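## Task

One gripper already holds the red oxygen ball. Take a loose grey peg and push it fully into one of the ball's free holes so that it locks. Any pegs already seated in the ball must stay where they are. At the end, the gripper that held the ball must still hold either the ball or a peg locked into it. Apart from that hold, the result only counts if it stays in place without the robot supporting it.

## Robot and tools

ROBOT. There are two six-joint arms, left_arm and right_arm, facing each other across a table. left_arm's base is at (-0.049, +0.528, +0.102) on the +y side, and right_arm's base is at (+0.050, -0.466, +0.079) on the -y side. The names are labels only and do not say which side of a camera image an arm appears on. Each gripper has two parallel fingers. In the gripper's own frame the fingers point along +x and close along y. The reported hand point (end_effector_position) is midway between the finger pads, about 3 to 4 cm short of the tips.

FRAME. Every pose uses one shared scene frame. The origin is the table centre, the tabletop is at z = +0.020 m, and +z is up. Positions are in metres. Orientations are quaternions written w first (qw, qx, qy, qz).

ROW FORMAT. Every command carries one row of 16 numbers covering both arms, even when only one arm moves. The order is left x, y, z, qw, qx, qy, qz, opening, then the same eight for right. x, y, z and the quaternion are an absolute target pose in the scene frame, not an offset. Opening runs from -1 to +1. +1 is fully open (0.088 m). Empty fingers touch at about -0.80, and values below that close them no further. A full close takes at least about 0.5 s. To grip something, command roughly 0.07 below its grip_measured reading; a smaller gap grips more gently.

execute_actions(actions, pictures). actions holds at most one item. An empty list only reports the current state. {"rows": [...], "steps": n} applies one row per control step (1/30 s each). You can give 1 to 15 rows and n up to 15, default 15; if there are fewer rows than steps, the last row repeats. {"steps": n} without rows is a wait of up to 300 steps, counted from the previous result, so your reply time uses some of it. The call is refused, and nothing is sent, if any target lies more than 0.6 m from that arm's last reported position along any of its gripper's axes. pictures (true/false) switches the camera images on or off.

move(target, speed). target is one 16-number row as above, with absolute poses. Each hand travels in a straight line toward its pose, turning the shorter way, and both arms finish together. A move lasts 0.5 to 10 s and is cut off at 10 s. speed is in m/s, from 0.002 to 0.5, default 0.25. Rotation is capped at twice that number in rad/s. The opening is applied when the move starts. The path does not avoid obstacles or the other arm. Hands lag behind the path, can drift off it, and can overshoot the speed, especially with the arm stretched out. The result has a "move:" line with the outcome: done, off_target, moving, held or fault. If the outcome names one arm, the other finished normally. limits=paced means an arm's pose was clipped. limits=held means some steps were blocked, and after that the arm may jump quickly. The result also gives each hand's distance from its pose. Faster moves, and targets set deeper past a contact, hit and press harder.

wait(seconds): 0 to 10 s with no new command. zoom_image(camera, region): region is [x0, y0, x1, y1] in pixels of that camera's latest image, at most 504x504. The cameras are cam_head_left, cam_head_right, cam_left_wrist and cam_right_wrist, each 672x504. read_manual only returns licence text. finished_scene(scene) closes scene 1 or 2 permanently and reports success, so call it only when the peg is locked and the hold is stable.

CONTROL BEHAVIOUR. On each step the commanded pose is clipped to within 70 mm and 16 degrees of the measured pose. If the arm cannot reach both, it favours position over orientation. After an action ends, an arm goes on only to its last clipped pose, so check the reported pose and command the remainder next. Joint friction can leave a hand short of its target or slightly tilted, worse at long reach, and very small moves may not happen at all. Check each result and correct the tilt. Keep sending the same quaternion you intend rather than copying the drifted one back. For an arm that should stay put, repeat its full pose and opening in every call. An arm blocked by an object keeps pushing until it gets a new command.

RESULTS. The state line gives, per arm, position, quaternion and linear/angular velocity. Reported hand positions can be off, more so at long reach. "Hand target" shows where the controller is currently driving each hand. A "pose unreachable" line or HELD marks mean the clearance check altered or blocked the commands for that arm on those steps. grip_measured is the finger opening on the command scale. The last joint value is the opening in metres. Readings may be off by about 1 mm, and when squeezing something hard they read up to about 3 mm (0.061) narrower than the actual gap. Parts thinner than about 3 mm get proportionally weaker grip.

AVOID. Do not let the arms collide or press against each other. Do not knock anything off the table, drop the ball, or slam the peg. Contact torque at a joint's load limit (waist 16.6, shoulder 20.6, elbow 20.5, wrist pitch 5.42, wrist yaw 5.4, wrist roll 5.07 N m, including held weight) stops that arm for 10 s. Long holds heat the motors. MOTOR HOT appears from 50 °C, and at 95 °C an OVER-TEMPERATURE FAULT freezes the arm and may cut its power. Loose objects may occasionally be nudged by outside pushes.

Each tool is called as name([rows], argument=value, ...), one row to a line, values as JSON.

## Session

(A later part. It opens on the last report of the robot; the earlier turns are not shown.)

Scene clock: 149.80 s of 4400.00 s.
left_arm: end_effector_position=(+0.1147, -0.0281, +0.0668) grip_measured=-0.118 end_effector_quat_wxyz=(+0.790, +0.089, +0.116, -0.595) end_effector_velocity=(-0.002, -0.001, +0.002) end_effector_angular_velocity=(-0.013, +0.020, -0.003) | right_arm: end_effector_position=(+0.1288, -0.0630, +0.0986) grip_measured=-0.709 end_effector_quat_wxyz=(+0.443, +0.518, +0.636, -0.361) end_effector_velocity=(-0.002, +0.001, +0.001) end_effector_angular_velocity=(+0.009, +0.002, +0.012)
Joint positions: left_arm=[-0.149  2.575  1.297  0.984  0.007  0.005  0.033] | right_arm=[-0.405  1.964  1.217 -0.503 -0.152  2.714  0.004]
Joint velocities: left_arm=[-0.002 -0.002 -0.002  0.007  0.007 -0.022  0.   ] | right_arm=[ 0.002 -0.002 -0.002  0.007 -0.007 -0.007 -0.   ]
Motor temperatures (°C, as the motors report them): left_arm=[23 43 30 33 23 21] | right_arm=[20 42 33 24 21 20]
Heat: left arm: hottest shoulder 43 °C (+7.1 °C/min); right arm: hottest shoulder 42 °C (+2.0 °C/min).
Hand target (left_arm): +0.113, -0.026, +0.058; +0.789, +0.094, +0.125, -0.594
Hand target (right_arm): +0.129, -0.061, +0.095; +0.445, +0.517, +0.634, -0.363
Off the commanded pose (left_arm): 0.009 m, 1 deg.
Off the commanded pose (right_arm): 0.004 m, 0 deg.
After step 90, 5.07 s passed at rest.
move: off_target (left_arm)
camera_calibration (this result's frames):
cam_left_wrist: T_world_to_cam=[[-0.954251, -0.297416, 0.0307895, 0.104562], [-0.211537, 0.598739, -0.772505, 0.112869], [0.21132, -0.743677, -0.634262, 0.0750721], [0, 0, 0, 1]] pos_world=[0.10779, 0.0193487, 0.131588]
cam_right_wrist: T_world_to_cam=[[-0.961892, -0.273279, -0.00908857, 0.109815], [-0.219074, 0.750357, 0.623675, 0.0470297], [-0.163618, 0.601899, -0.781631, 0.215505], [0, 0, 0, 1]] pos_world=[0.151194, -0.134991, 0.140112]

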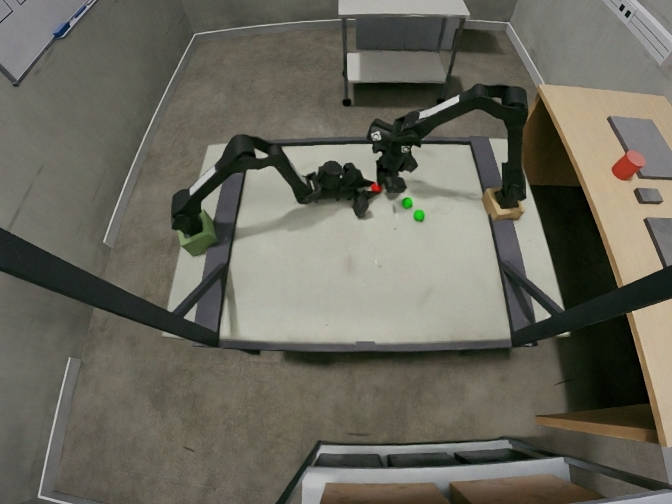

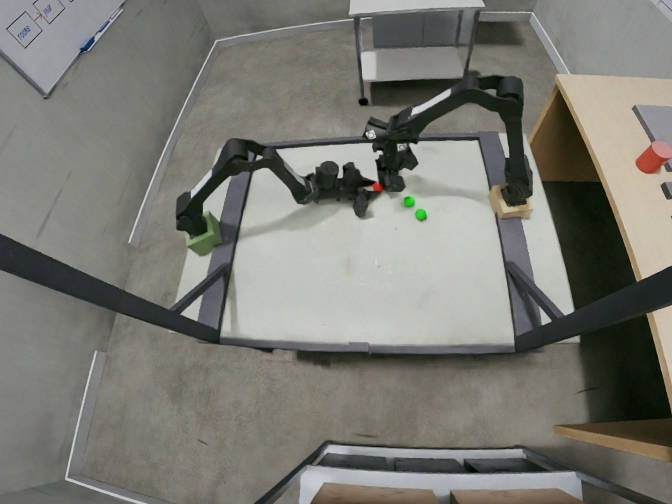

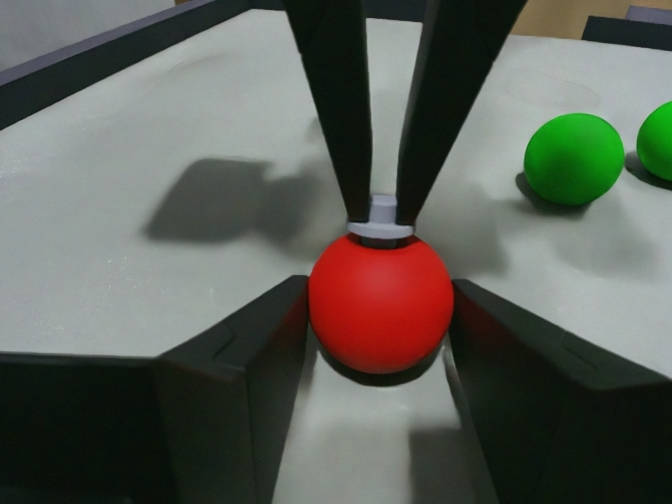

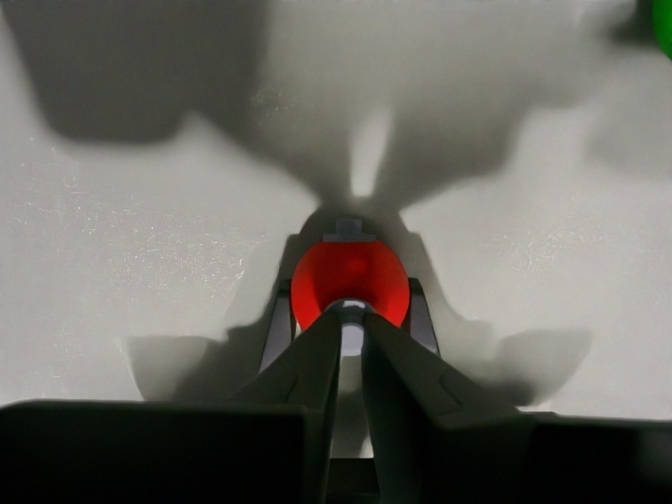

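execute_actions([
  {"rows": [
[0.113,-0.0265,0.058,0.7888,0.0941,0.1249,-0.5944,-0.19, 0.1287,-0.0610,0.0946,0.4450,0.5174,0.6344,-0.3630,-0.77],
[0.113,-0.0265,0.058,0.7888,0.0941,0.1249,-0.5944,-0.19, 0.1286,-0.0609,0.0942,0.4450,0.5174,0.6344,-0.3630,-0.77],
[0.113,-0.0265,0.058,0.7888,0.0941,0.1249,-0.5944,-0.19, 0.1285,-0.0608,0.0938,0.4450,0.5174,0.6344,-0.3630,-0.77],
[0.113,-0.0265,0.058,0.7888,0.0941,0.1249,-0.5944,-0.19, 0.1284,-0.0607,0.0934,0.4450,0.5174,0.6344,-0.3630,-0.77],
[0.113,-0.0265,0.058,0.7888,0.0941,0.1249,-0.5944,-0.19, 0.1283,-0.0606,0.0930,0.4450,0.5174,0.6344,-0.3630,-0.77],
[0.113,-0.0265,0.058,0.7888,0.0941,0.1249,-0.5944,-0.19, 0.1282,-0.0605,0.0926,0.4450,0.5174,0.6344,-0.3630,-0.77],
[0.113,-0.0265,0.058,0.7888,0.0941,0.1249,-0.5944,-0.19, 0.1281,-0.0605,0.0921,0.4450,0.5174,0.6344,-0.3630,-0.77],
[0.113,-0.0265,0.058,0.7888,0.0941,0.1249,-0.5944,-0.19, 0.1280,-0.0606,0.0915,0.4453,0.5170,0.6342,-0.3635,-0.77],
[0.113,-0.0265,0.058,0.7888,0.0941,0.1249,-0.5944,-0.19, 0.1279,-0.0608,0.0908,0.4457,0.5165,0.6339,-0.3642,-0.77],
[0.113,-0.0265,0.058,0.7888,0.0941,0.1249,-0.5944,-0.19, 0.1278,-0.0611,0.0900,0.4461,0.5160,0.6336,-0.3650,-0.77],
[0.113,-0.0265,0.058,0.7888,0.0941,0.1249,-0.5944,-0.19, 0.1277,-0.0615,0.0892,0.4466,0.5154,0.6333,-0.3659,-0.77],
[0.113,-0.0265,0.058,0.7888,0.0941,0.1249,-0.5944,-0.19, 0.1276,-0.0619,0.0884,0.4471,0.5147,0.6329,-0.3668,-0.77],
[0.113,-0.0265,0.058,0.7888,0.0941,0.1249,-0.5944,-0.19, 0.1275,-0.0623,0.0876,0.4476,0.5141,0.6325,-0.3677,-0.77]
], "steps": 15},
])

zoom_image(camera="cam_left_wrist", region=[310, 140, 450, 280])

Scene clock: 162.43 s of 4400.00 s.
left_arm: end_effector_position=(+0.1147, -0.0281, +0.0668) grip_measured=-0.118 end_effector_quat_wxyz=(+0.790, +0.089, +0.116, -0.595) end_effector_velocity=(-0.001, +0.001, -0.001) end_effector_angular_velocity=(+0.006, +0.007, +0.007) | right_arm: end_effector_position=(+0.1286, -0.0627, +0.0973) grip_measured=-0.709 end_effector_quat_wxyz=(+0.443, +0.519, +0.635, -0.362) end_effector_velocity=(-0.001, -0.002, +0.000) end_effector_angular_velocity=(-0.000, +0.015, +0.020)
Joint positions: left_arm=[-0.149  2.575  1.297  0.984  0.007  0.004  0.033] | right_arm=[-0.405  1.968  1.217 -0.5   -0.151  2.717  0.004]
Joint velocities: left_arm=[-0.002 -0.002 -0.002 -0.007 -0.007 -0.007 -0.   ] | right_arm=[-0.007 -0.002 -0.002 -0.007 -0.022 -0.022  0.   ]
Motor temperatures (°C, as the motors report them): left_arm=[23 44 30 32 23 21] | right_arm=[20 42 33 24 21 20]
Heat: left arm: hottest shoulder 44 °C (+7.1 °C/min); right arm: hottest shoulder 42 °C (+0.0 °C/min).
Hand target (left_arm): +0.113, -0.026, +0.058; +0.789, +0.094, +0.125, -0.594
Hand target (right_arm): +0.127, -0.063, +0.088; +0.448, +0.514, +0.632, -0.368
Off the commanded pose (left_arm): 0.009 m, 1 deg.
Off the commanded pose (right_arm): 0.010 m, 1 deg.
Steps of this call (steps 1 to 90: nothing new was sent; then 9.13 s passed at rest; steps 91 to 105: all 15 steps of this action). Readings (end_effector_position):
91: left_arm (+0.1147, -0.0281, +0.0668) | right_arm (+0.1288, -0.0630, +0.0986)
92: left_arm (+0.1147, -0.0281, +0.0668) | right_arm (+0.1288, -0.0630, +0.0984)
94: left_arm (+0.1147, -0.0281, +0.0668) | right_arm (+0.1288, -0.0629, +0.0983)
98: left_arm (+0.1147, -0.0281, +0.0668) | right_arm (+0.1286, -0.0626, +0.0981)
105: the state above
camera_calibration (this result's frames):
cam_left_wrist: T_world_to_cam=[[-0.954015, -0.298072, 0.031774, 0.104508], [-0.212685, 0.598382, -0.772467, 0.11299], [0.211237, -0.743702, -0.63426, 0.0750809], [0, 0, 0, 1]] pos_world=[0.107873, 0.0193774, 0.131581]
cam_right_wrist: T_world_to_cam=[[-0.962534, -0.27104, -0.00809164, 0.109864], [-0.216935, 0.751802, 0.622682, 0.0475434], [-0.162688, 0.601108, -0.782433, 0.214203], [0, 0, 0, 1]] pos_world=[0.15091, -0.134725, 0.138884]

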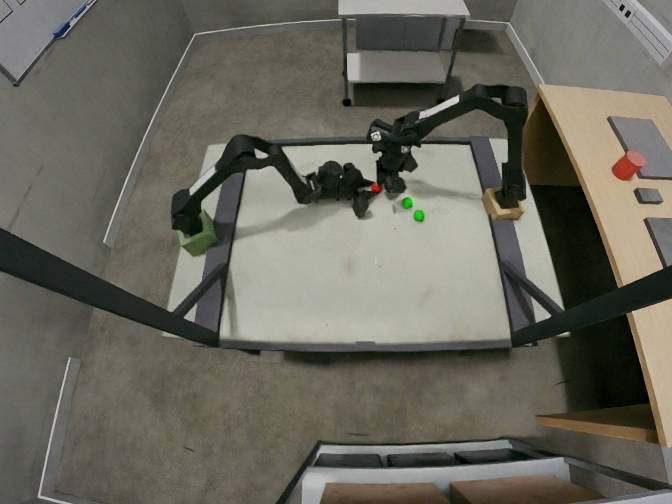

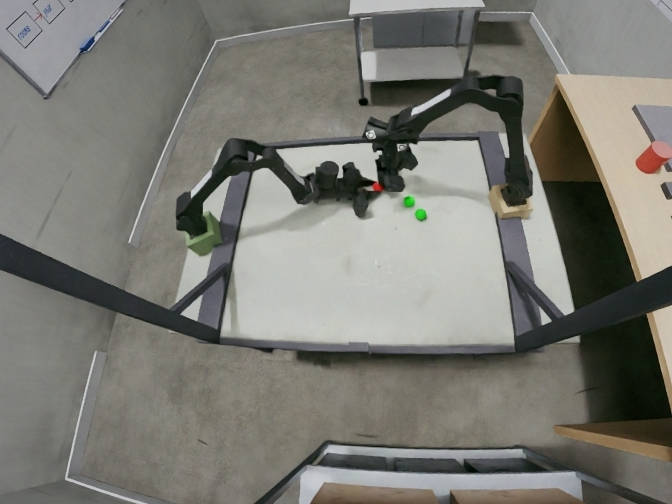

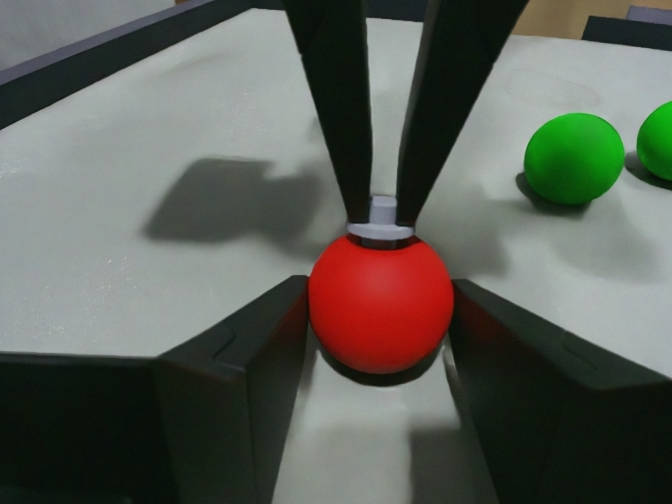

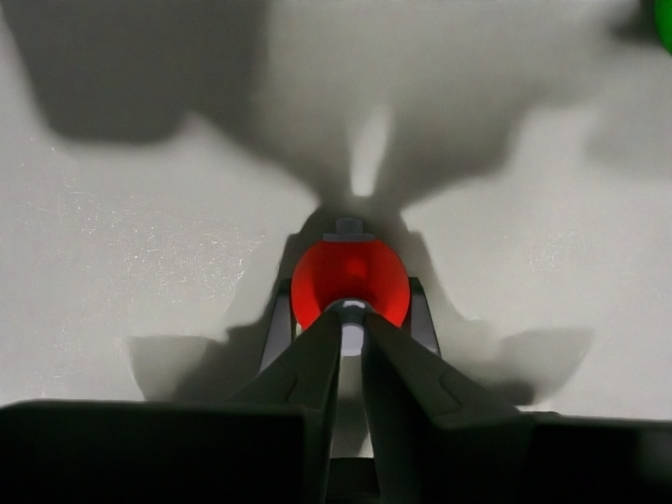

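Region (310, 140, 450, 280) of cam_left_wrist's 672x504 image, scaled by 3.600, with more detail than that image has.

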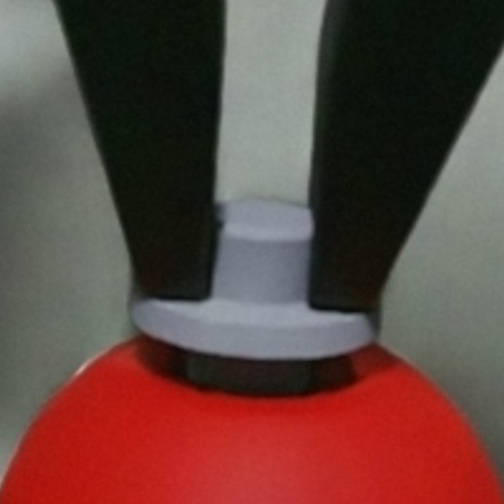

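move(target=[0.113,-0.0265,0.058,0.7888,0.0941,0.1249,-0.5944,-0.19, 0.1250,-0.0700,0.0795,0.4552,0.5040,0.6267,-0.3815,-0.77], speed=0.03)

zoom_image(camera="cam_left_wrist", region=[310, 140, 450, 280])

Scene clock: 169.07 s of 4400.00 s.
left_arm: end_effector_position=(+0.1147, -0.0281, +0.0668) grip_measured=-0.118 end_effector_quat_wxyz=(+0.790, +0.089, +0.116, -0.595) end_effector_velocity=(-0.003, -0.001, +0.002) end_effector_angular_velocity=(-0.008, +0.003, +0.002) | right_arm: end_effector_position=(+0.1277, -0.0642, +0.0942) grip_measured=-0.709 end_effector_quat_wxyz=(+0.446, +0.516, +0.633, -0.366) end_effector_velocity=(+0.004, -0.003, -0.001) end_effector_angular_velocity=(-0.013, -0.016, -0.016)
Joint positions: left_arm=[-0.149  2.575  1.297  0.984  0.007  0.004  0.033] | right_arm=[-0.402  1.975  1.217 -0.505 -0.148  2.718  0.004]
Joint velocities: left_arm=[-0.007 -0.002 -0.002  0.007 -0.007 -0.007 -0.   ] | right_arm=[-0.002 -0.002 -0.002 -0.007  0.022  0.007 -0.   ]
Motor temperatures (°C, as the motors report them): left_arm=[23 44 30 32 23 21] | right_arm=[20 42 33 25 21 20]
Heat: left arm: hottest shoulder 44 °C (+6.1 °C/min); right arm: hottest shoulder 42 °C (-1.0 °C/min).
Hand target (left_arm): +0.113, -0.026, +0.058; +0.789, +0.094, +0.125, -0.594
Hand target (right_arm): +0.125, -0.070, +0.080; +0.455, +0.504, +0.627, -0.381
Off the commanded pose (left_arm): 0.009 m, 1 deg.
Off the commanded pose (right_arm): 0.016 m, 3 deg.
After step 90, 2.47 s passed at rest.
move: off_target (left_arm, right_arm)
camera_calibration (this result's frames):
cam_left_wrist: T_world_to_cam=[[-0.954015, -0.298072, 0.031774, 0.104508], [-0.212685, 0.598382, -0.772467, 0.11299], [0.211237, -0.743702, -0.63426, 0.0750809], [0, 0, 0, 1]] pos_world=[0.107873, 0.0193774, 0.131581]
cam_right_wrist: T_world_to_cam=[[-0.962433, -0.271488, -0.00401679, 0.108124], [-0.216731, 0.75924, 0.613663, 0.0516545], [-0.163552, 0.59148, -0.789558, 0.212705], [0, 0, 0, 1]] pos_world=[0.150045, -0.135675, 0.136679]

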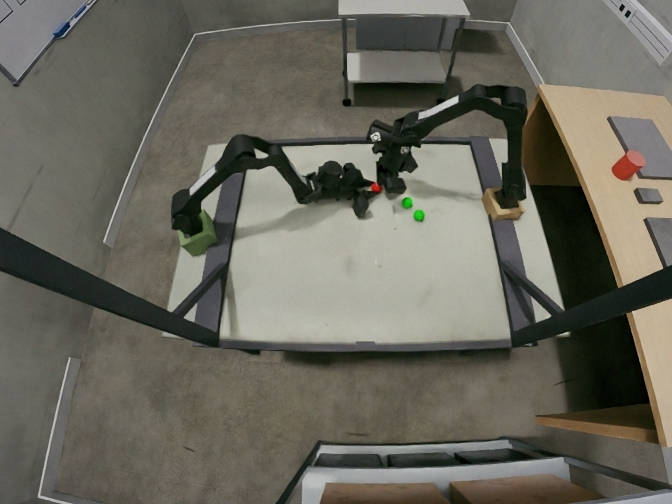

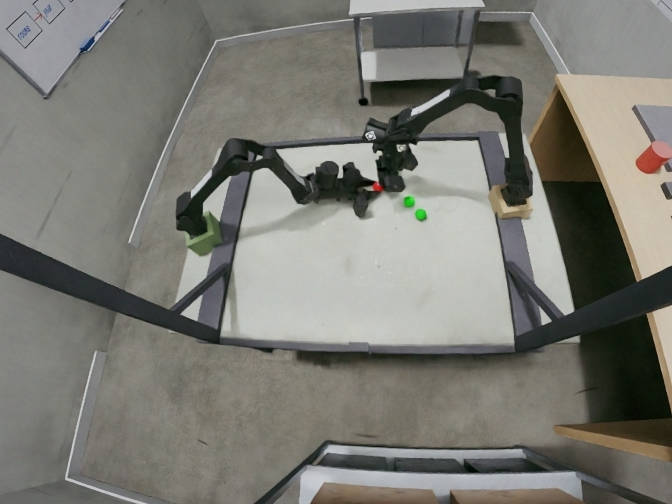

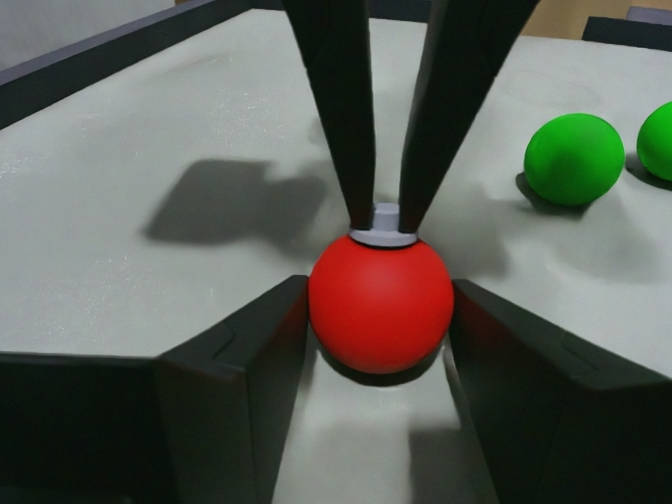

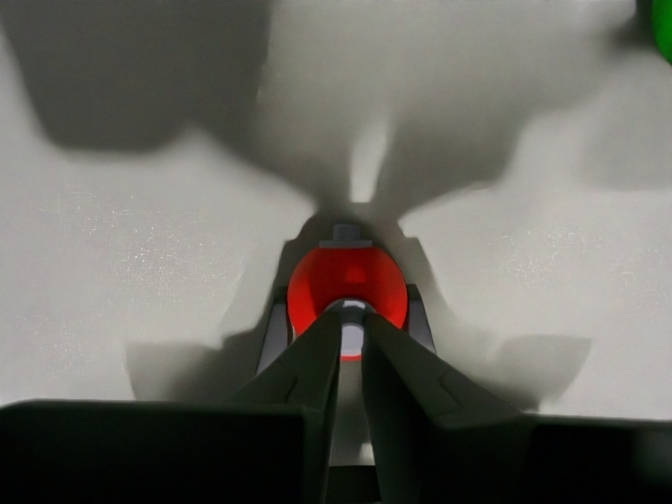

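Region (310, 140, 450, 280) of cam_left_wrist's 672x504 image, scaled by 3.600, with more detail than that image has.

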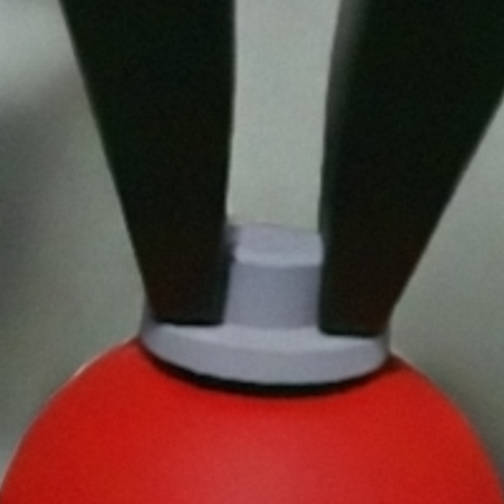

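execute_actions([
  {"rows": [
[0.113,-0.0265,0.058,0.7888,0.0941,0.1249,-0.5944,-0.19, 0.1250,-0.0703,0.0783,0.4556,0.5035,0.6264,-0.3822,-0.77],
[0.113,-0.0265,0.058,0.7888,0.0941,0.1249,-0.5944,-0.19, 0.1250,-0.0706,0.0771,0.4560,0.5029,0.6261,-0.3830,-0.77],
[0.113,-0.0265,0.058,0.7888,0.0941,0.1249,-0.5944,-0.19, 0.1250,-0.0710,0.0759,0.4565,0.5023,0.6257,-0.3838,-0.77],
[0.113,-0.0265,0.058,0.7888,0.0941,0.1249,-0.5944,-0.19, 0.1250,-0.0714,0.0747,0.4570,0.5017,0.6254,-0.3847,-0.77],
[0.113,-0.0265,0.058,0.7888,0.0941,0.1249,-0.5944,-0.19, 0.1250,-0.0718,0.0735,0.4575,0.5010,0.6250,-0.3856,-0.77],
[0.113,-0.0265,0.058,0.7888,0.0941,0.1249,-0.5944,-0.19, 0.1250,-0.0722,0.0723,0.4580,0.5004,0.6246,-0.3865,-0.77],
[0.113,-0.0265,0.058,0.7888,0.0941,0.1249,-0.5944,-0.19, 0.1250,-0.0726,0.0711,0.4585,0.4997,0.6242,-0.3875,-0.77],
[0.113,-0.0265,0.058,0.7888,0.0941,0.1249,-0.5944,-0.19, 0.1250,-0.0730,0.0699,0.4591,0.4989,0.6238,-0.3886,-0.77],
[0.113,-0.0265,0.058,0.7888,0.0941,0.1249,-0.5944,-0.19, 0.1250,-0.0734,0.0687,0.4597,0.4981,0.6234,-0.3897,-0.77],
[0.113,-0.0265,0.058,0.7888,0.0941,0.1249,-0.5944,-0.19, 0.1250,-0.0738,0.0675,0.4603,0.4973,0.6229,-0.3908,-0.77]
], "steps": 15},
])

zoom_image(camera="cam_left_wrist", region=[310, 140, 450, 280])

Scene clock: 177.63 s of 4400.00 s.
left_arm: end_effector_position=(+0.1147, -0.0281, +0.0668) grip_measured=-0.118 end_effector_quat_wxyz=(+0.790, +0.089, +0.116, -0.595) end_effector_velocity=(-0.001, +0.001, -0.001) end_effector_angular_velocity=(+0.006, +0.007, +0.007) | right_arm: end_effector_position=(+0.1275, -0.0645, +0.0911) grip_measured=-0.709 end_effector_quat_wxyz=(+0.447, +0.514, +0.632, -0.369) end_effector_velocity=(-0.003, -0.005, -0.001) end_effector_angular_velocity=(-0.016, +0.023, +0.011)
Joint positions: left_arm=[-0.149  2.575  1.297  0.984  0.007  0.004  0.033] | right_arm=[-0.402  1.983  1.217 -0.503 -0.148  2.718  0.004]
Joint velocities: left_arm=[-0.002 -0.002 -0.002 -0.007 -0.007 -0.007 -0.   ] | right_arm=[-0.002 -0.002 -0.002 -0.022 -0.022 -0.007  0.   ]
Motor temperatures (°C, as the motors report them): left_arm=[23 45 30 32 23 21] | right_arm=[20 41 33 24 21 20]
Heat: left arm: hottest shoulder 45 °C (+6.0 °C/min); right arm: hottest shoulder 41 °C (-3.0 °C/min).
Hand target (left_arm): +0.113, -0.026, +0.058; +0.789, +0.094, +0.125, -0.594
Hand target (right_arm): +0.125, -0.075, +0.069; +0.460, +0.497, +0.623, -0.391
Off the commanded pose (left_arm): 0.009 m, 1 deg.
Off the commanded pose (right_arm): 0.025 m, 4 deg.
Steps of this call (steps 1 to 90: nothing new was sent; then 5.07 s passed at rest; steps 91 to 105: all 15 steps of this action). Readings (end_effector_position):
91: left_arm (+0.1147, -0.0281, +0.0668) | right_arm (+0.1278, -0.0643, +0.0940)
92: left_arm (+0.1147, -0.0281, +0.0668) | right_arm (+0.1278, -0.0643, +0.0939)
94: left_arm (+0.1147, -0.0281, +0.0668) | right_arm (+0.1277, -0.0644, +0.0933)
98: left_arm (+0.1147, -0.0281, +0.0668) | right_arm (+0.1276, -0.0644, +0.0921)
105: the state above
camera_calibration (this result's frames):
cam_left_wrist: T_world_to_cam=[[-0.954015, -0.298072, 0.031774, 0.104508], [-0.212685, 0.598382, -0.772467, 0.11299], [0.211237, -0.743702, -0.63426, 0.0750809], [0, 0, 0, 1]] pos_world=[0.107873, 0.0193774, 0.131581]
cam_right_wrist: T_world_to_cam=[[-0.962364, -0.271761, -0.00110793, 0.107551], [-0.216188, 0.763082, 0.609072, 0.0543922], [-0.164677, 0.586388, -0.793114, 0.210528], [0, 0, 0, 1]] pos_world=[0.149931, -0.135729, 0.133963]

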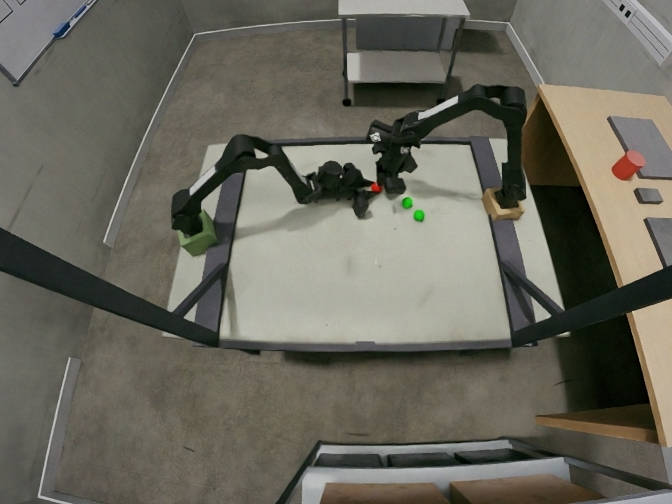

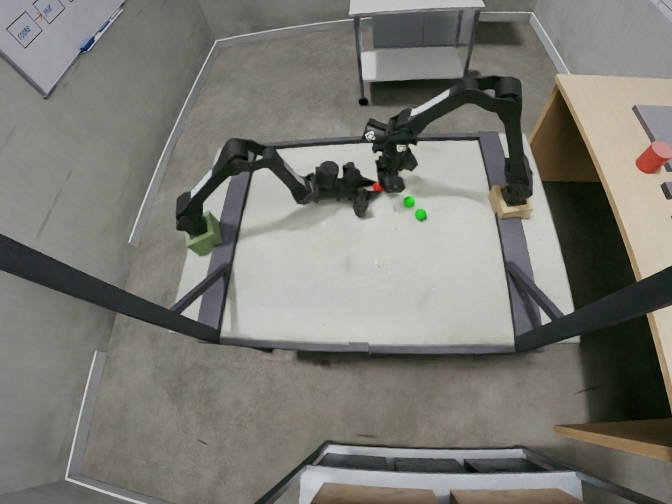

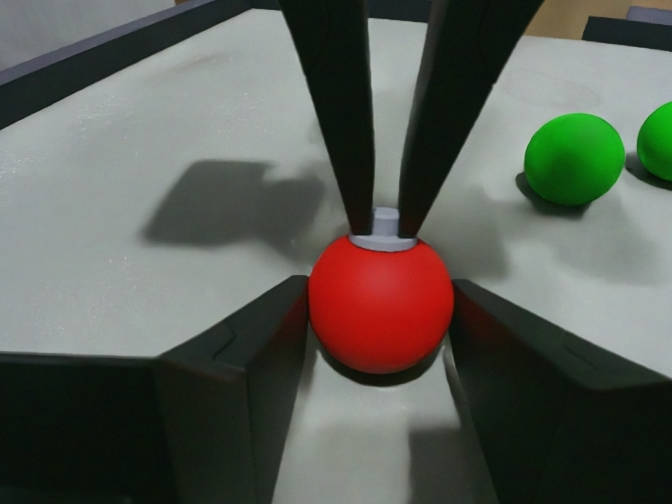

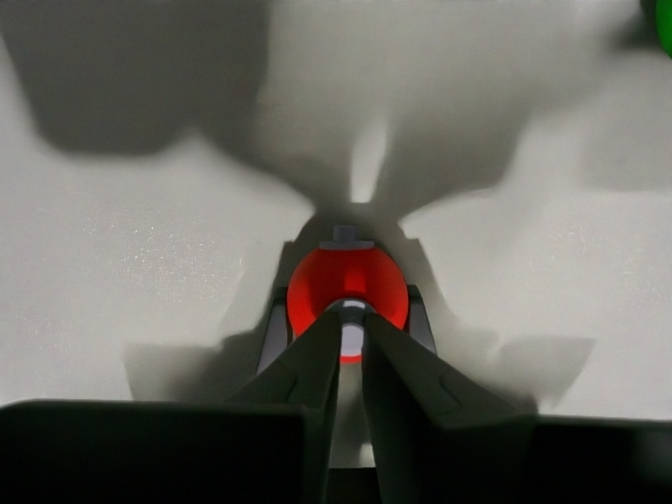

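Region (310, 140, 450, 280) of cam_left_wrist's 672x504 image, scaled by 3.600, with more detail than that image has.

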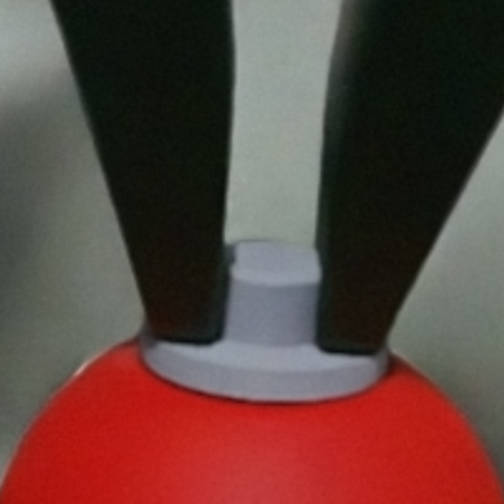

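execute_actions([
  {"rows": [
[0.113,-0.0265,0.058,0.7888,0.0941,0.1249,-0.5944,-0.19, 0.1250,-0.0742,0.0666,0.4607,0.4968,0.6226,-0.3915,-0.77],
[0.113,-0.0265,0.058,0.7888,0.0941,0.1249,-0.5944,-0.19, 0.1249,-0.0746,0.0657,0.4611,0.4962,0.6223,-0.3923,-0.77],
[0.113,-0.0265,0.058,0.7888,0.0941,0.1249,-0.5944,-0.19, 0.1249,-0.0750,0.0648,0.4615,0.4957,0.6219,-0.3930,-0.77],
[0.113,-0.0265,0.058,0.7888,0.0941,0.1249,-0.5944,-0.19, 0.1248,-0.0754,0.0639,0.4620,0.4951,0.6216,-0.3938,-0.77],
[0.113,-0.0265,0.058,0.7888,0.0941,0.1249,-0.5944,-0.19, 0.1248,-0.0758,0.0630,0.4624,0.4945,0.6212,-0.3946,-0.77],
[0.113,-0.0265,0.058,0.7888,0.0941,0.1249,-0.5944,-0.19, 0.1247,-0.0762,0.0621,0.4628,0.4939,0.6209,-0.3954,-0.77],
[0.113,-0.0265,0.058,0.7888,0.0941,0.1249,-0.5944,-0.19, 0.1247,-0.0766,0.0612,0.4633,0.4934,0.6205,-0.3961,-0.77],
[0.113,-0.0265,0.058,0.7888,0.0941,0.1249,-0.5944,-0.19, 0.1246,-0.0770,0.0603,0.4637,0.4928,0.6202,-0.3969,-0.77]
], "steps": 15},
])

zoom_image(camera="cam_left_wrist", region=[310, 140, 450, 280])

Scene clock: 186.40 s of 4400.00 s.
left_arm: end_effector_position=(+0.1147, -0.0281, +0.0668) grip_measured=-0.118 end_effector_quat_wxyz=(+0.790, +0.089, +0.116, -0.595) end_effector_velocity=(-0.001, +0.001, -0.001) end_effector_angular_velocity=(+0.006, +0.007, +0.007) | right_arm: end_effector_position=(+0.1274, -0.0646, +0.0899) grip_measured=-0.709 end_effector_quat_wxyz=(+0.448, +0.513, +0.632, -0.369) end_effector_velocity=(-0.001, -0.005, -0.001) end_effector_angular_velocity=(-0.019, +0.010, +0.007)
Joint positions: left_arm=[-0.149  2.575  1.297  0.984  0.007  0.004  0.033] | right_arm=[-0.402  1.986  1.217 -0.503 -0.148  2.718  0.004]
Joint velocities: left_arm=[-0.002 -0.002 -0.002 -0.007 -0.007 -0.007 -0.   ] | right_arm=[-0.002 -0.002 -0.002 -0.022 -0.007 -0.007 -0.   ]
Motor temperatures (°C, as the motors report them): left_arm=[23 45 30 31 23 21] | right_arm=[20 39 32 24 21 20]
Heat: left arm: hottest shoulder 45 °C (+5.0 °C/min); right arm: hottest shoulder 39 °C (-5.0 °C/min).
Hand target (left_arm): +0.113, -0.026, +0.058; +0.789, +0.094, +0.125, -0.594
Hand target (right_arm): +0.124, -0.078, +0.062; +0.464, +0.493, +0.620, -0.397
Off the commanded pose (left_arm): 0.009 m, 1 deg.
Off the commanded pose (right_arm): 0.032 m, 5 deg.
Steps of this call (steps 1 to 90: nothing new was sent; then 5.27 s passed at rest; steps 91 to 105: all 15 steps of this action). Readings (end_effector_position):
91: left_arm (+0.1147, -0.0281, +0.0668) | right_arm (+0.1276, -0.0645, +0.0911)
92: left_arm (+0.1147, -0.0281, +0.0668) | right_arm (+0.1275, -0.0645, +0.0909)
94: left_arm (+0.1147, -0.0281, +0.0668) | right_arm (+0.1275, -0.0646, +0.0906)
98: left_arm (+0.1147, -0.0281, +0.0668) | right_arm (+0.1275, -0.0646, +0.0901)
105: the state above
camera_calibration (this result's frames):
cam_left_wrist: T_world_to_cam=[[-0.954015, -0.298072, 0.031774, 0.104508], [-0.212685, 0.598382, -0.772467, 0.11299], [0.211237, -0.743702, -0.63426, 0.0750809], [0, 0, 0, 1]] pos_world=[0.107873, 0.0193774, 0.131581]
cam_right_wrist: T_world_to_cam=[[-0.962334, -0.271871, 0.000346395, 0.107296], [-0.215721, 0.764355, 0.60764, 0.0552946], [-0.165464, 0.584677, -0.794213, 0.209772], [0, 0, 0, 1]] pos_world=[0.149893, -0.135743, 0.132967]

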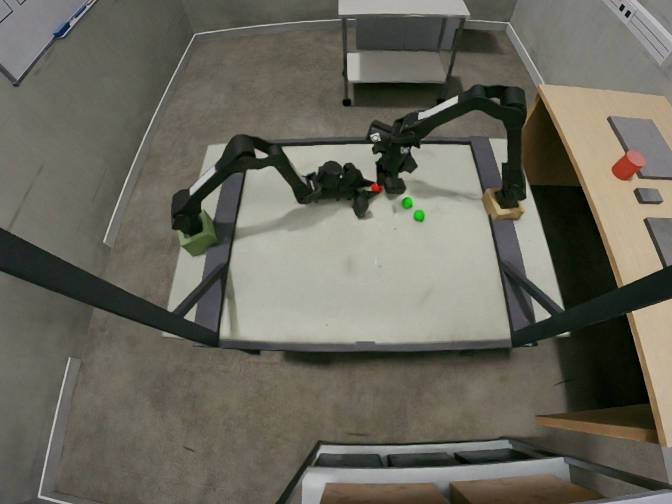

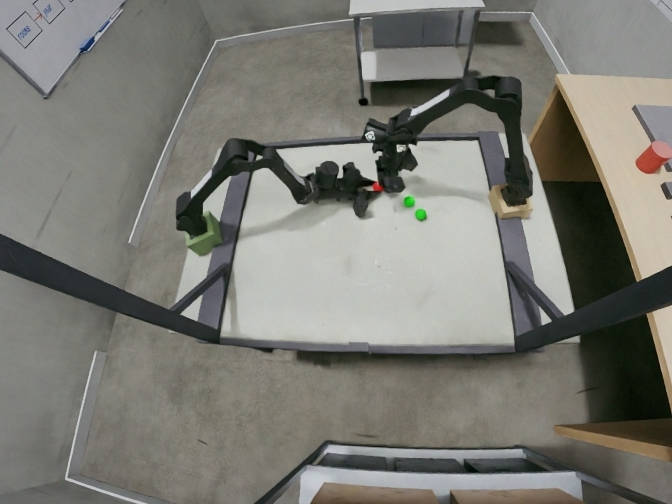

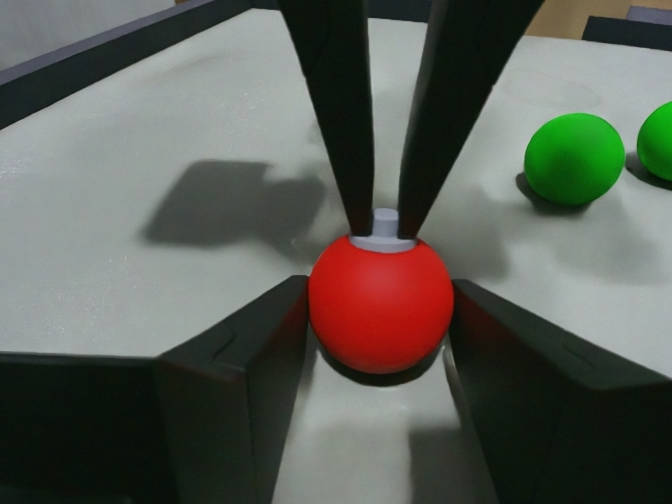

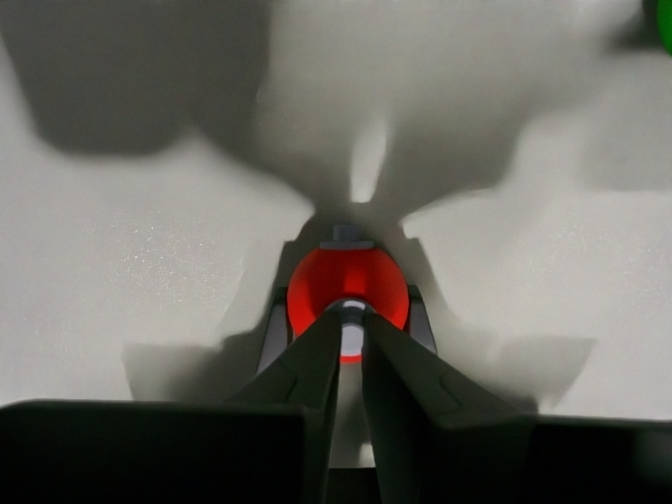

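Region (310, 140, 450, 280) of cam_left_wrist's 672x504 image, scaled by 3.600, with more detail than that image has.

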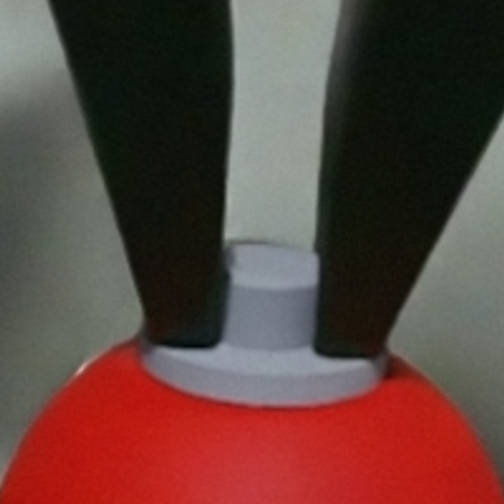

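execute_actions([
  {"rows": [
[0.113,-0.0265,0.058,0.7888,0.0941,0.1249,-0.5944,-0.19, 0.1250,-0.0752,0.0642,0.4615,0.4957,0.6219,-0.3930,-0.77],
[0.113,-0.0265,0.058,0.7888,0.0941,0.1249,-0.5944,-0.19, 0.1254,-0.0734,0.0681,0.4593,0.4986,0.6236,-0.3890,-0.76],
[0.113,-0.0265,0.058,0.7888,0.0941,0.1249,-0.5944,-0.19, 0.1258,-0.0716,0.0720,0.4571,0.5015,0.6253,-0.3850,-0.75],
[0.113,-0.0265,0.058,0.7888,0.0941,0.1249,-0.5944,-0.19, 0.1262,-0.0698,0.0759,0.4549,0.5044,0.6269,-0.3810,-0.73],
[0.113,-0.0265,0.058,0.7888,0.0941,0.1249,-0.5944,-0.19, 0.1266,-0.0680,0.0798,0.4527,0.5073,0.6286,-0.3770,-0.71],
[0.113,-0.0265,0.058,0.7888,0.0941,0.1249,-0.5944,-0.19, 0.1270,-0.0662,0.0837,0.4505,0.5102,0.6302,-0.3730,-0.68],
[0.113,-0.0265,0.058,0.7888,0.0941,0.1249,-0.5944,-0.19, 0.1274,-0.0648,0.0870,0.4483,0.5131,0.6319,-0.3690,-0.65],
[0.113,-0.0265,0.058,0.7888,0.0941,0.1249,-0.5944,-0.19, 0.1276,-0.0642,0.0890,0.4472,0.5145,0.6327,-0.3670,-0.62],
[0.113,-0.0265,0.058,0.7888,0.0941,0.1249,-0.5944,-0.19, 0.1276,-0.0642,0.0890,0.4472,0.5145,0.6327,-0.3670,-0.58]
], "steps": 15},
], pictures=false)

move(target=[0.113,-0.0265,0.058,0.7888,0.0941,0.1249,-0.5944,-0.19, 0.1315,-0.0830,0.1450,0.4450,0.5174,0.6344,-0.3630,-0.56], speed=0.06)

zoom_image(camera="cam_left_wrist", region=[310, 170, 450, 310])

zoom_image(camera="cam_right_wrist", region=[270, 170, 430, 330])

Scene clock: 194.13 s of 4400.00 s.
left_arm: end_effector_position=(+0.1147, -0.0281, +0.0668) grip_measured=-0.118 end_effector_quat_wxyz=(+0.790, +0.089, +0.116, -0.595) end_effector_velocity=(+0.002, +0.001, -0.001) end_effector_angular_velocity=(+0.006, +0.007, +0.012) | right_arm: end_effector_position=(+0.1286, -0.0627, +0.0931) grip_measured=-0.591 end_effector_quat_wxyz=(+0.445, +0.517, +0.634, -0.365) end_effector_velocity=(-0.001, -0.002, +0.000) end_effector_angular_velocity=(-0.001, +0.020, +0.006)
Joint positions: left_arm=[-0.149  2.575  1.297  0.984  0.007  0.004  0.033] | right_arm=[-0.404  1.979  1.217 -0.496 -0.148  2.718  0.01 ]
Joint velocities: left_arm=[ 0.002 -0.002 -0.002 -0.007 -0.007 -0.007  0.   ] | right_arm=[-0.007 -0.002 -0.002 -0.007 -0.022 -0.007  0.004]
Motor temperatures (°C, as the motors report them): left_arm=[23 46 30 31 23 21] | right_arm=[20 38 31 24 21 20]
Heat: left arm: hottest shoulder 46 °C (+5.1 °C/min); right arm: hottest shoulder 38 °C (-5.1 °C/min).
Hand target (left_arm): +0.113, -0.026, +0.058; +0.789, +0.094, +0.125, -0.594
Hand target (right_arm): +0.128, -0.064, +0.089; +0.447, +0.515, +0.633, -0.367
Off the commanded pose (left_arm): 0.009 m, 1 deg.
Off the commanded pose (right_arm): 0.004 m, 0 deg.
Steps of this call (steps 1 to 90: nothing new was sent; then 4.23 s passed at rest; steps 91 to 105: all 15 steps of this action). Readings (end_effector_position):
91: left_arm (+0.1147, -0.0281, +0.0668) | right_arm (+0.1275, -0.0646, +0.0900)
92: left_arm (+0.1147, -0.0281, +0.0668) | right_arm (+0.1275, -0.0646, +0.0900)
94: left_arm (+0.1147, -0.0281, +0.0668) | right_arm (+0.1275, -0.0642, +0.0907)
98: left_arm (+0.1147, -0.0281, +0.0668) | right_arm (+0.1277, -0.0633, +0.0926)
105: the state above

Scene clock: 195.63 s of 4400.00 s.
left_arm: end_effector_position=(+0.1147, -0.0281, +0.0668) grip_measured=-0.118 end_effector_quat_wxyz=(+0.790, +0.089, +0.116, -0.595) end_effector_velocity=(+0.002, -0.002, +0.006) end_effector_angular_velocity=(-0.024, +0.023, +0.029) | right_arm: end_effector_position=(+0.1305, -0.0846, +0.1398) grip_measured=-0.563 end_effector_quat_wxyz=(+0.448, +0.514, +0.632, -0.368) end_effector_velocity=(-0.001, -0.005, -0.001) end_effector_angular_velocity=(-0.019, +0.010, +0.007)
Joint positions: left_arm=[-0.149  2.575  1.297  0.984  0.007  0.004  0.033] | right_arm=[-0.424  1.839  1.231 -0.665 -0.152  2.697  0.011]
Joint velocities: left_arm=[-0.002 -0.007  0.002  0.007 -0.022 -0.037 -0.   ] | right_arm=[-0.002 -0.002 -0.002 -0.022 -0.007 -0.007 -0.   ]
Motor temperatures (°C, as the motors report them): left_arm=[23 46 30 31 23 21] | right_arm=[20 39 32 24 21 20]
Heat: left arm: hottest shoulder 46 °C (+5.0 °C/min); right arm: hottest shoulder 39 °C (-4.0 °C/min).
Hand target (left_arm): +0.113, -0.026, +0.058; +0.789, +0.094, +0.125, -0.594
Hand target (right_arm): +0.131, -0.083, +0.145; +0.445, +0.517, +0.635, -0.363
Off the commanded pose (left_arm): 0.009 m, 1 deg.
Off the commanded pose (right_arm): 0.005 m, 1 deg.
move: off_target (left_arm)
camera_calibration (this result's frames):
cam_left_wrist: T_world_to_cam=[[-0.954015, -0.298072, 0.031774, 0.104508], [-0.212685, 0.598382, -0.772467, 0.11299], [0.211237, -0.743702, -0.63426, 0.0750809], [0, 0, 0, 1]] pos_world=[0.107873, 0.0193774, 0.131581]
cam_right_wrist: T_world_to_cam=[[-0.962319, -0.271904, -0.00310476, 0.105311], [-0.217553, 0.763011, 0.608675, 0.0408669], [-0.163132, 0.586415, -0.793414, 0.261297], [0, 0, 0, 1]] pos_world=[0.152859, -0.155776, 0.182769]

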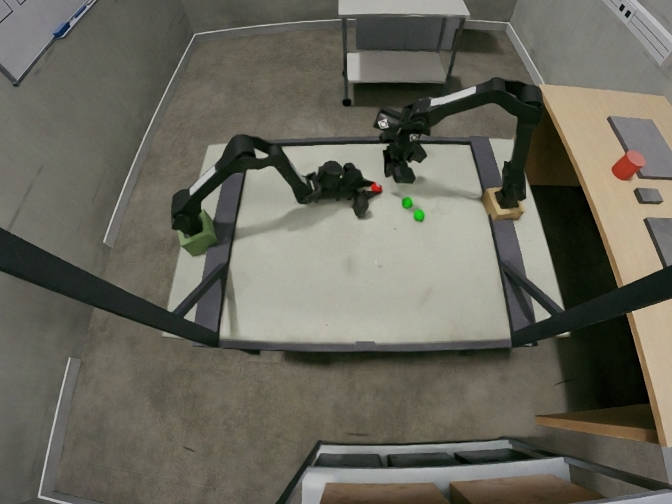

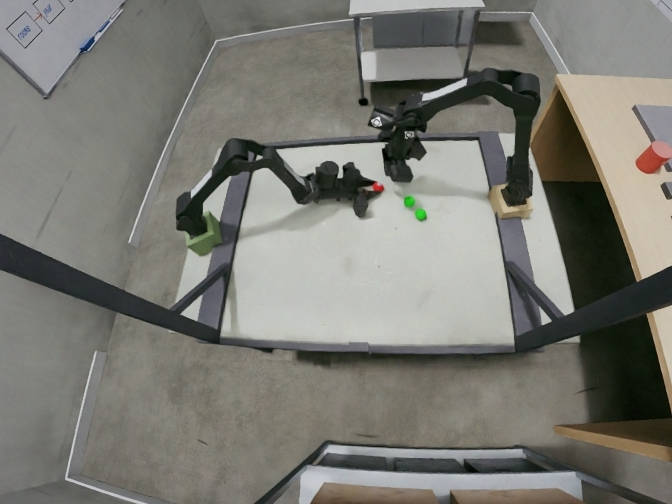

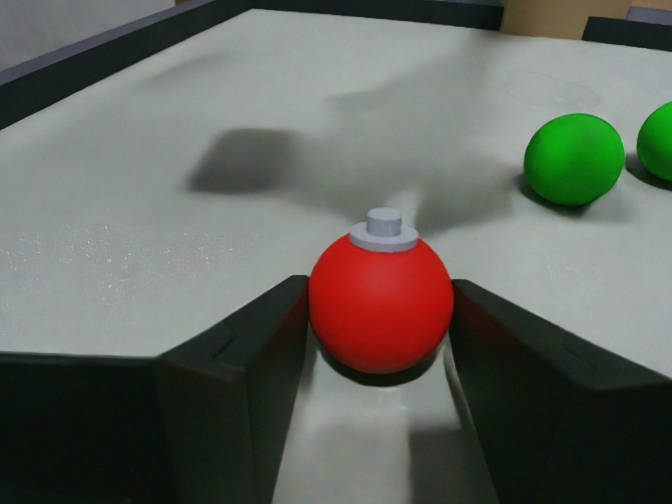

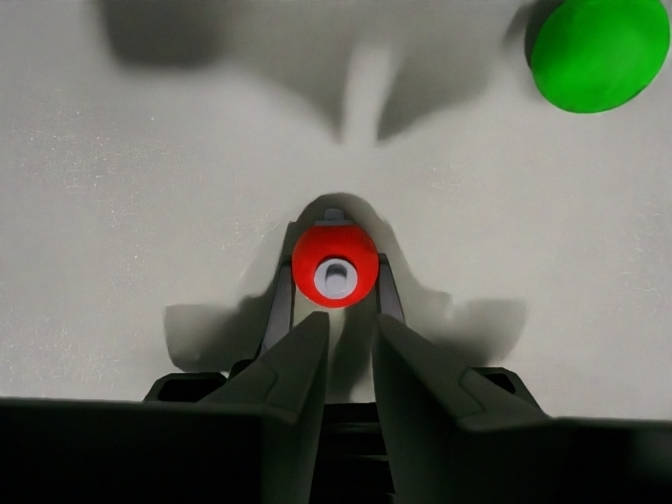

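Region (310, 170, 450, 310) of cam_left_wrist's 672x504 image, scaled by 3.600, with more detail than that image has.

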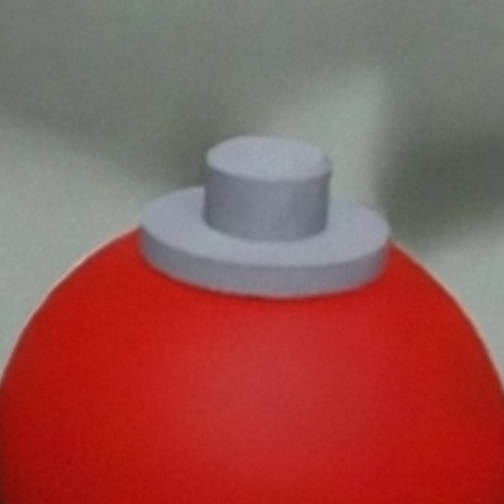

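Region (270, 170, 430, 330) of cam_right_wrist's 672x504 image, scaled by 3.150, with more detail than that image has.

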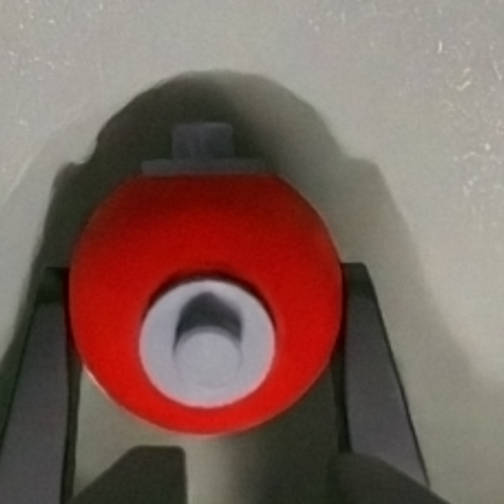

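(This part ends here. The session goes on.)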